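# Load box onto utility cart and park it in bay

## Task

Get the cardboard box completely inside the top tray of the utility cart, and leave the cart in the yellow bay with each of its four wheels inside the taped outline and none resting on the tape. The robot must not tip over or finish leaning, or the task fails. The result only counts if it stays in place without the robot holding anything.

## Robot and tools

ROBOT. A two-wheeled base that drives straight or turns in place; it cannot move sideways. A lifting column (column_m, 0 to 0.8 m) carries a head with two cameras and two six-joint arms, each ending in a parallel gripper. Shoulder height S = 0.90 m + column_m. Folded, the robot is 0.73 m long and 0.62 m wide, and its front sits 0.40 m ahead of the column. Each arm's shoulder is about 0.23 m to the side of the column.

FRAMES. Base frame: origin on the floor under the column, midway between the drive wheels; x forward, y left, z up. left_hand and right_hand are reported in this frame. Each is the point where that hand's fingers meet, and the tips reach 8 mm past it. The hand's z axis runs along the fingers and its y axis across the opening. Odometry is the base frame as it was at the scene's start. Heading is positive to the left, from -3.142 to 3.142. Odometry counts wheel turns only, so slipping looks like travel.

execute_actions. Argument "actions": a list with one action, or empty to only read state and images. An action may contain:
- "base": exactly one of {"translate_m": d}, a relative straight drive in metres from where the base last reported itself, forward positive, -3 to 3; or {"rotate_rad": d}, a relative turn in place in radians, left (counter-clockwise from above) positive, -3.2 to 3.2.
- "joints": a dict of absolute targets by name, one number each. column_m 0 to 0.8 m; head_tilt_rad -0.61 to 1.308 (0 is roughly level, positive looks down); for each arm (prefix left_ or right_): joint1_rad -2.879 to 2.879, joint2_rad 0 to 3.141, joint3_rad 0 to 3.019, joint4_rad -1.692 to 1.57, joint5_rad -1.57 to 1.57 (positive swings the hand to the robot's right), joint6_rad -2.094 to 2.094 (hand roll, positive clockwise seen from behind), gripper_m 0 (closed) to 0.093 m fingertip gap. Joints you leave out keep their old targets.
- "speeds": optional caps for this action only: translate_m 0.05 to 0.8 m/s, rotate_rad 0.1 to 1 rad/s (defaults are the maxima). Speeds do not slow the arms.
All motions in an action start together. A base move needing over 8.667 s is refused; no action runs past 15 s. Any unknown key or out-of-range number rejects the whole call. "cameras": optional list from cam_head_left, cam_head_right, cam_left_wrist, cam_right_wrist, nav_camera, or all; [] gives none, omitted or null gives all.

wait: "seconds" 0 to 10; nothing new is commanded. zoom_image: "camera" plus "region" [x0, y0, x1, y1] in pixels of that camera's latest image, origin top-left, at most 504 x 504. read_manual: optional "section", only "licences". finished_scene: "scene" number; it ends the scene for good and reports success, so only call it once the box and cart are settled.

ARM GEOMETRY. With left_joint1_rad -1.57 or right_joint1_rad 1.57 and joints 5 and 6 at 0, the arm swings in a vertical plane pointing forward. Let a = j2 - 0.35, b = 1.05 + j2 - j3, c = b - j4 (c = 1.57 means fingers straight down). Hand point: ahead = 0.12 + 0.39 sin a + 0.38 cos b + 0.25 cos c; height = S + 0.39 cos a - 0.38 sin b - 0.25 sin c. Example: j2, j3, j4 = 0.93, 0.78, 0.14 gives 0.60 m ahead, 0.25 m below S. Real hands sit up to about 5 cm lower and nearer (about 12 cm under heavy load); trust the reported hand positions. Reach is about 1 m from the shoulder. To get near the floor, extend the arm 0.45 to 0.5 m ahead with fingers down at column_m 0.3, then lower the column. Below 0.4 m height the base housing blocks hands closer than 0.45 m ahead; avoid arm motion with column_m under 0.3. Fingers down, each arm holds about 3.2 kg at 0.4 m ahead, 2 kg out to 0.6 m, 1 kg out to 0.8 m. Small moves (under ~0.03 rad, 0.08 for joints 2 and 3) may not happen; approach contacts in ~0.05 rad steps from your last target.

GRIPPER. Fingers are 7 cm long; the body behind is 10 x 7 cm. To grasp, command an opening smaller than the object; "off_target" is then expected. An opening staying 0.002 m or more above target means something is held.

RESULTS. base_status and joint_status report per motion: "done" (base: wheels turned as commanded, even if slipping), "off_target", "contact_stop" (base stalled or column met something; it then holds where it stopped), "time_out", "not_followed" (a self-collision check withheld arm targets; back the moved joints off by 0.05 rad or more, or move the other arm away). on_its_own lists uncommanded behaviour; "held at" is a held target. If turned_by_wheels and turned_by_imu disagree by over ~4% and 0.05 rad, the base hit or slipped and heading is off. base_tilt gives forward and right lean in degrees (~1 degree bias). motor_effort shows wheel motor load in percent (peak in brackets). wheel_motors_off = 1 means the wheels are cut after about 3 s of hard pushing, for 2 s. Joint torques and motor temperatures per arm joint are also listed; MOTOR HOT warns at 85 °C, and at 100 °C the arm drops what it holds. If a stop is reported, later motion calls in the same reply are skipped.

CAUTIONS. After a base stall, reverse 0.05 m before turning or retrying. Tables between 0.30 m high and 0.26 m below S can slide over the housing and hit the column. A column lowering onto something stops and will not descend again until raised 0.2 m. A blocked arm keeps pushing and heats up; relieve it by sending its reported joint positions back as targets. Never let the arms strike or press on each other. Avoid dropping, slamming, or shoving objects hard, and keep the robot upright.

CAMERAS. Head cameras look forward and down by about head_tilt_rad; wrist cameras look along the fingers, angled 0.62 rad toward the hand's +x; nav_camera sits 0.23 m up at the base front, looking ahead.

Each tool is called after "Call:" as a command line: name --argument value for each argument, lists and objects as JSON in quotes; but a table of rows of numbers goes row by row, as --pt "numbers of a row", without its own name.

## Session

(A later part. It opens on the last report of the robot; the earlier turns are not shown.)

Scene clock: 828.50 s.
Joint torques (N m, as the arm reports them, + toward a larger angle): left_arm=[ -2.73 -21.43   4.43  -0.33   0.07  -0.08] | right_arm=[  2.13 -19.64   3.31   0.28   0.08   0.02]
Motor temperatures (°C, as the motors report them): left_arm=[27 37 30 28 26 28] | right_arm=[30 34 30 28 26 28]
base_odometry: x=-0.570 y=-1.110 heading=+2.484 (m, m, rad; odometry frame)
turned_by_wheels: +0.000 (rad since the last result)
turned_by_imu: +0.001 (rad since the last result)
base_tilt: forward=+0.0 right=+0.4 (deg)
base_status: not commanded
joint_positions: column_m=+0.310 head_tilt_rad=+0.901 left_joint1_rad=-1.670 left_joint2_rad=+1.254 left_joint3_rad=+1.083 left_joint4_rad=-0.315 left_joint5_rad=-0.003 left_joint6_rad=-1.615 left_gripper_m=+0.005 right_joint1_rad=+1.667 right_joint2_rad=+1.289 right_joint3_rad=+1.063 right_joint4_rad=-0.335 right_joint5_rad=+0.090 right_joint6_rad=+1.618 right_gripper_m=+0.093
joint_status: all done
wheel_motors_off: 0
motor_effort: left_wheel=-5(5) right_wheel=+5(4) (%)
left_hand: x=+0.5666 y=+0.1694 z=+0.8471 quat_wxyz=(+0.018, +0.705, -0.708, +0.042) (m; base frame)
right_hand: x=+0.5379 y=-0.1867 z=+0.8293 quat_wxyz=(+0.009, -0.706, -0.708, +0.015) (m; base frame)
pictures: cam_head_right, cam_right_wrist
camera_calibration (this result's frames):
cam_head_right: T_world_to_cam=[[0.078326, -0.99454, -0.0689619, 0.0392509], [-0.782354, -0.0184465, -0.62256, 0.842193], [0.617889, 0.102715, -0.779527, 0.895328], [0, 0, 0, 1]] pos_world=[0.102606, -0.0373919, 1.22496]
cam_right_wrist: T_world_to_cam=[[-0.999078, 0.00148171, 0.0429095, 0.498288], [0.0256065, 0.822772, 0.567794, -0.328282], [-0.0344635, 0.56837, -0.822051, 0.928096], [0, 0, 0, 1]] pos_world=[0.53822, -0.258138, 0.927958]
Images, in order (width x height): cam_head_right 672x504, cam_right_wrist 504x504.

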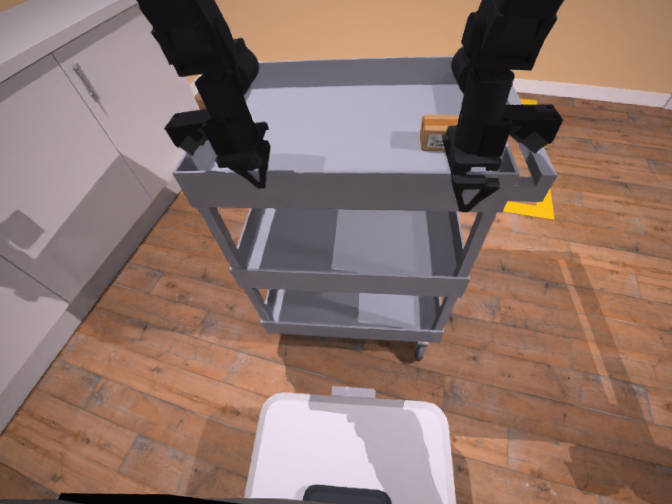

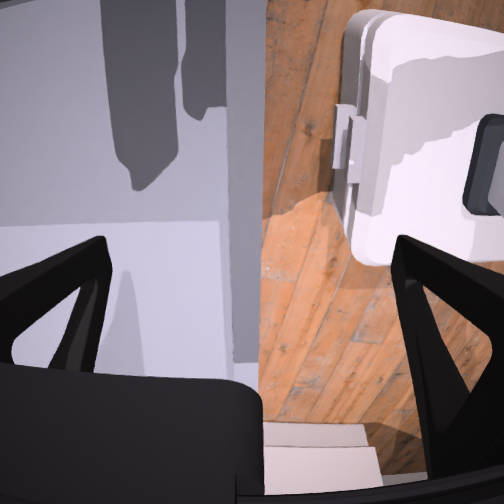

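Call:
execute_actions --actions '[{"joints": {"right_gripper_m": 0.0}}]' --cameras '["cam_right_wrist"]'

Scene clock: 841.60 s.
Joint torques (N m, as the arm reports them, + toward a larger angle): left_arm=[ -2.62 -21.56   4.41  -0.32   0.05  -0.08] | right_arm=[  2.08 -19.5    3.29   0.07   0.07  -0.01]
Motor temperatures (°C, as the motors report them): left_arm=[27 37 30 28 26 28] | right_arm=[30 34 30 28 26 28]
base_odometry: x=-0.570 y=-1.110 heading=+2.484 (m, m, rad; odometry frame)
turned_by_wheels: +0.000 (rad since the last result)
turned_by_imu: +0.001 (rad since the last result)
base_tilt: forward=+0.2 right=+0.3 (deg)
base_status: not commanded
joint_positions: column_m=+0.310 head_tilt_rad=+0.901 left_joint1_rad=-1.670 left_joint2_rad=+1.254 left_joint3_rad=+1.083 left_joint4_rad=-0.315 left_joint5_rad=-0.002 left_joint6_rad=-1.615 left_gripper_m=+0.005 right_joint1_rad=+1.667 right_joint2_rad=+1.289 right_joint3_rad=+1.065 right_joint4_rad=-0.329 right_joint5_rad=+0.090 right_joint6_rad=+1.621 right_gripper_m=+0.005
joint_status: right_gripper_m off_target (ended at +0.005, target +0.000)
wheel_motors_off: 0
motor_effort: left_wheel=-5(4) right_wheel=+4(5) (%)
left_hand: x=+0.5666 y=+0.1693 z=+0.8471 quat_wxyz=(+0.018, +0.705, -0.708, +0.043) (m; base frame)
right_hand: x=+0.5403 y=-0.1867 z=+0.8294 quat_wxyz=(+0.007, -0.707, -0.707, +0.012) (m; base frame)
pictures: cam_right_wrist
camera_calibration (this result's frames):
cam_right_wrist: T_world_to_cam=[[-0.999366, 0.00477546, 0.0352806, 0.507806], [0.0239802, 0.822745, 0.567905, -0.327662], [-0.0263149, 0.568391, -0.822337, 0.924087], [0, 0, 0, 1]] pos_world=[0.539659, -0.258086, 0.928077]
Images, in order (width x height): cam_right_wrist 504x504.

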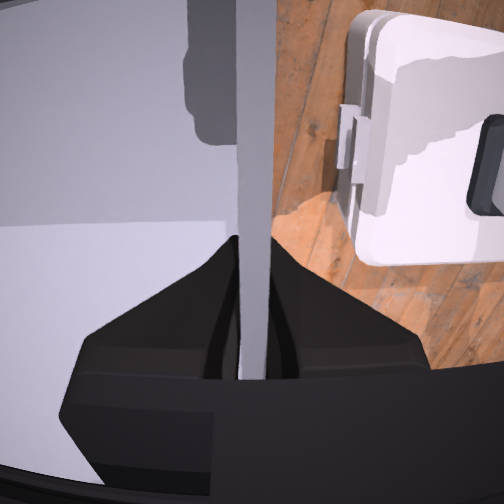

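Call:
execute_actions --actions '[{"base": {"rotate_rad": -0.275}, "speeds": {"rotate_rad": 0.3}}]' --cameras '["cam_head_right", "nav_camera"]'

Scene clock: 868.70 s.
Joint torques (N m, as the arm reports them, + toward a larger angle): left_arm=[ -2.2  -21.64   4.41  -0.82   0.06  -0.08] | right_arm=[  2.48 -19.55   3.17   0.02   0.07  -0.02]
Motor temperatures (°C, as the motors report them): left_arm=[27 38 30 28 26 28] | right_arm=[30 34 30 28 26 28]
base_odometry: x=-0.570 y=-1.110 heading=+2.209 (m, m, rad; odometry frame)
turned_by_wheels: -0.275 (rad since the last result)
turned_by_imu: -0.268 (rad since the last result)
base_tilt: forward=+0.0 right=+0.4 (deg)
base_status: done
joint_positions: column_m=+0.310 head_tilt_rad=+0.901 left_joint1_rad=-1.675 left_joint2_rad=+1.253 left_joint3_rad=+1.083 left_joint4_rad=-0.304 left_joint5_rad=-0.003 left_joint6_rad=-1.616 left_gripper_m=+0.006 right_joint1_rad=+1.662 right_joint2_rad=+1.289 right_joint3_rad=+1.067 right_joint4_rad=-0.328 right_joint5_rad=+0.090 right_joint6_rad=+1.622 right_gripper_m=+0.005
joint_status: not commanded
wheel_motors_off: 0
motor_effort: left_wheel=+0(33) right_wheel=+0(35) (%)
left_hand: x=+0.5700 y=+0.1665 z=+0.8480 quat_wxyz=(+0.015, +0.704, -0.708, +0.049) (m; base frame)
right_hand: x=+0.5417 y=-0.1897 z=+0.8294 quat_wxyz=(+0.004, -0.708, -0.706, +0.013) (m; base frame)
pictures: cam_head_right, nav_camera
camera_calibration (this result's frames):
cam_head_right: T_world_to_cam=[[0.0783254, -0.99454, -0.0689627, 0.0392519], [-0.78236, -0.0184465, -0.622553, 0.842184], [0.617882, 0.102715, -0.779533, 0.895335], [0, 0, 0, 1]] pos_world=[0.102605, -0.0373919, 1.22495]
Images, in order (width x height): cam_head_right 672x504, nav_camera 672x504.

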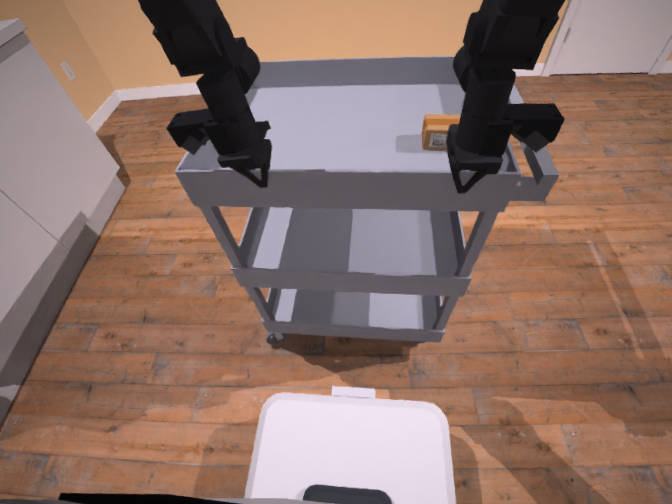

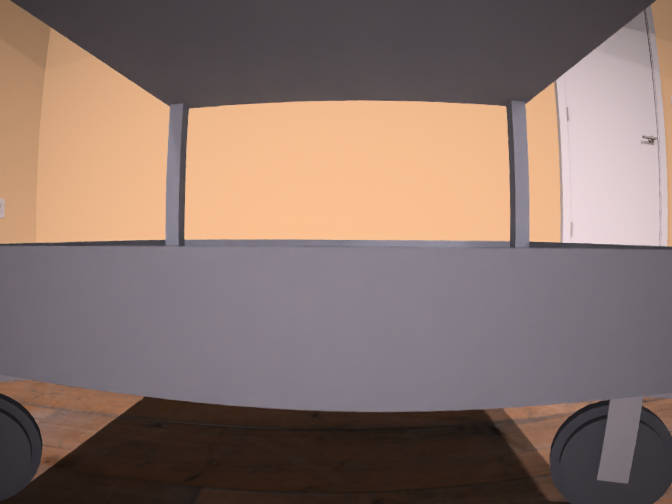

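Call:
execute_actions --actions '[{"base": {"translate_m": 1.19}, "speeds": {"translate_m": 0.45}}]' --cameras '["cam_head_right", "cam_head_left", "nav_camera"]'

Scene clock: 879.73 s.
Joint torques (N m, as the arm reports them, + toward a larger angle): left_arm=[ -2.19 -21.63   4.33  -0.71   0.21  -0.1 ] | right_arm=[  2.41 -19.25   3.56  -0.18   0.12  -0.07]
Motor temperatures (°C, as the motors report them): left_arm=[27 38 30 28 26 28] | right_arm=[30 34 30 28 26 28]
base_odometry: x=-1.279 y=-0.154 heading=+2.210 (m, m, rad; odometry frame)
turned_by_wheels: +0.001 (rad since the last result)
turned_by_imu: +0.003 (rad since the last result)
base_tilt: forward=+0.0 right=+0.2 (deg)
base_status: done
joint_positions: column_m=+0.310 head_tilt_rad=+0.901 left_joint1_rad=-1.675 left_joint2_rad=+1.253 left_joint3_rad=+1.085 left_joint4_rad=-0.306 left_joint5_rad=-0.006 left_joint6_rad=-1.613 left_gripper_m=+0.006 right_joint1_rad=+1.663 right_joint2_rad=+1.287 right_joint3_rad=+1.062 right_joint4_rad=-0.321 right_joint5_rad=+0.088 right_joint6_rad=+1.626 right_gripper_m=+0.005
joint_status: not commanded
wheel_motors_off: 0
motor_effort: left_wheel=+1(60) right_wheel=-2(47) (%)
left_hand: x=+0.5704 y=+0.1672 z=+0.8482 quat_wxyz=(+0.014, +0.704, -0.709, +0.047) (m; base frame)
right_hand: x=+0.5412 y=-0.1886 z=+0.8297 quat_wxyz=(+0.004, -0.710, -0.704, +0.010) (m; base frame)
pictures: cam_head_left, cam_head_right, nav_camera
camera_calibration (this result's frames):
cam_head_left: T_world_to_cam=[[0.0773257, -0.994684, -0.0680049, 0.118855], [-0.790541, -0.0196078, -0.612095, 0.835091], [0.607508, 0.101091, -0.787854, 0.913327], [0, 0, 0, 1]] pos_world=[0.0961296, 0.0422683, 1.23881]
cam_head_right: T_world_to_cam=[[0.0782986, -0.99454, -0.068993, 0.0392925], [-0.782601, -0.0184465, -0.62225, 0.841803], [0.617579, 0.102715, -0.779773, 0.895661], [0, 0, 0, 1]] pos_world=[0.102578, -0.0373919, 1.22493]
Images, in order (width x height): cam_head_left 672x504, cam_head_right 672x504, nav_camera 672x504.

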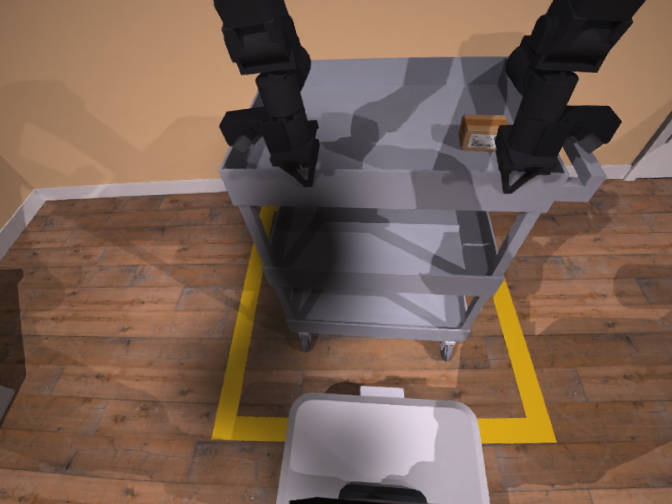

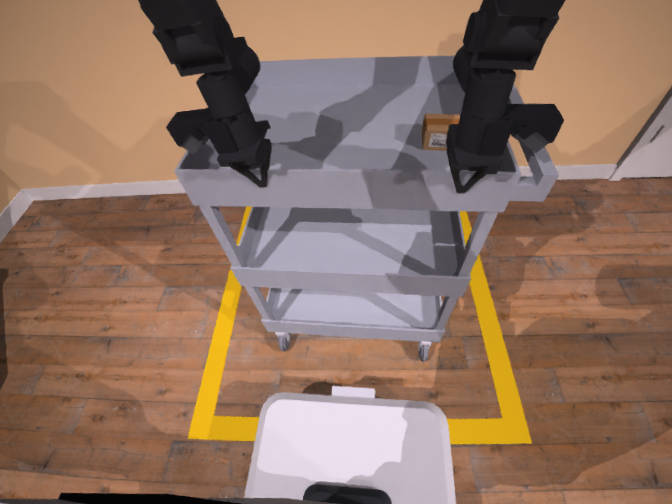

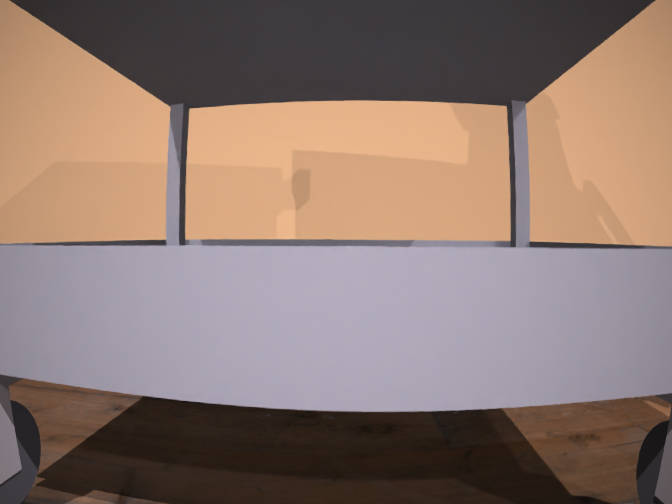

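Call:
execute_actions --actions '[{"joints": {"left_gripper_m": 0.05, "right_gripper_m": 0.05, "column_m": 0.36}}]' --cameras '["cam_head_right", "cam_left_wrist", "cam_right_wrist"]'

Scene clock: 893.17 s.
Joint torques (N m, as the arm reports them, + toward a larger angle): left_arm=[ -2.1  -21.62   4.43  -0.52   0.03  -0.11] | right_arm=[  2.41 -19.39   3.54  -0.15   0.11  -0.07]
Motor temperatures (°C, as the motors report them): left_arm=[27 38 30 28 26 28] | right_arm=[30 34 30 28 26 28]
base_odometry: x=-1.279 y=-0.154 heading=+2.210 (m, m, rad; odometry frame)
turned_by_wheels: +0.000 (rad since the last result)
turned_by_imu: +0.001 (rad since the last result)
base_tilt: forward=+0.0 right=+0.0 (deg)
base_status: not commanded
joint_positions: column_m=+0.360 head_tilt_rad=+0.901 left_joint1_rad=-1.675 left_joint2_rad=+1.253 left_joint3_rad=+1.084 left_joint4_rad=-0.310 left_joint5_rad=-0.002 left_joint6_rad=-1.613 left_gripper_m=+0.050 right_joint1_rad=+1.663 right_joint2_rad=+1.286 right_joint3_rad=+1.062 right_joint4_rad=-0.323 right_joint5_rad=+0.089 right_joint6_rad=+1.626 right_gripper_m=+0.050
joint_status: all done
wheel_motors_off: 0
motor_effort: left_wheel=+4(5) right_wheel=-5(4) (%)
left_hand: x=+0.5692 y=+0.1667 z=+0.8981 quat_wxyz=(+0.016, +0.704, -0.709, +0.047) (m; base frame)
right_hand: x=+0.5410 y=-0.1887 z=+0.8797 quat_wxyz=(+0.004, -0.710, -0.704, +0.011) (m; base frame)
pictures: cam_head_right, cam_left_wrist, cam_right_wrist
camera_calibration (this result's frames):
cam_head_right: T_world_to_cam=[[0.0782984, -0.99454, -0.0689933, 0.0427334], [-0.782603, -0.0184465, -0.622247, 0.87283], [0.617577, 0.102715, -0.779774, 0.93455], [0, 0, 0, 1]] pos_world=[0.102577, -0.0373919, 1.2748]
cam_left_wrist: T_world_to_cam=[[0.998971, -0.0196635, 0.0408608, -0.598035], [-0.0415723, -0.757024, 0.652063, -0.434589], [0.0181107, -0.653091, -0.757063, 0.902347], [0, 0, 0, 1]] pos_world=[0.56301, 0.248562, 0.990949]
cam_right_wrist: T_world_to_cam=[[-0.999483, 0.0125777, 0.029579, 0.513258], [0.0271274, 0.823692, 0.566389, -0.354834], [-0.0172401, 0.566899, -0.823607, 0.962537], [0, 0, 0, 1]] pos_world=[0.539213, -0.259843, 0.978544]
Images, in order (width x height): cam_head_right 672x504, cam_left_wrist 504x504, cam_right_wrist 504x504.

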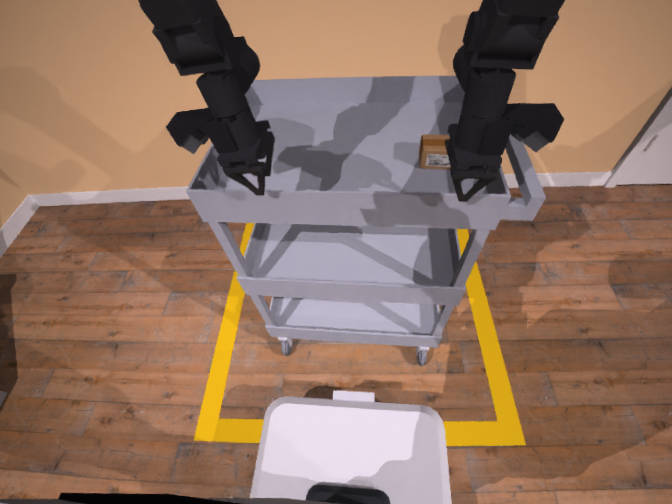

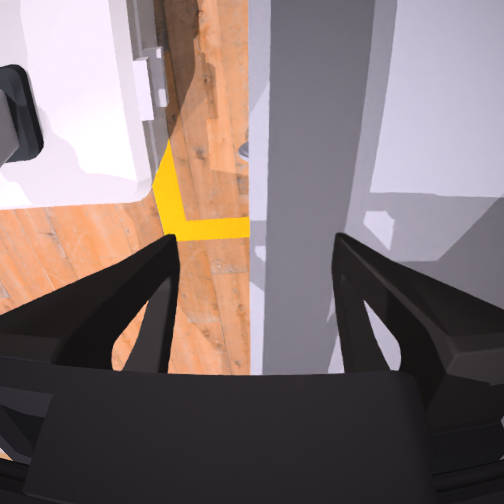

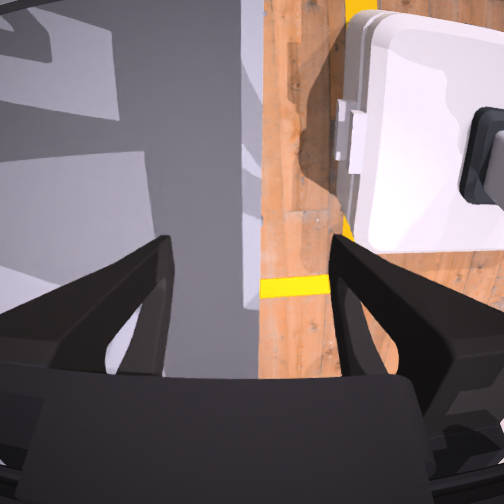

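The robot has let go of the cart, the box is in the tray and the cart is inside the bay, so I'm ending scene 1.

Call:
finished_scene --scene 1

The scene is finished: the task was done.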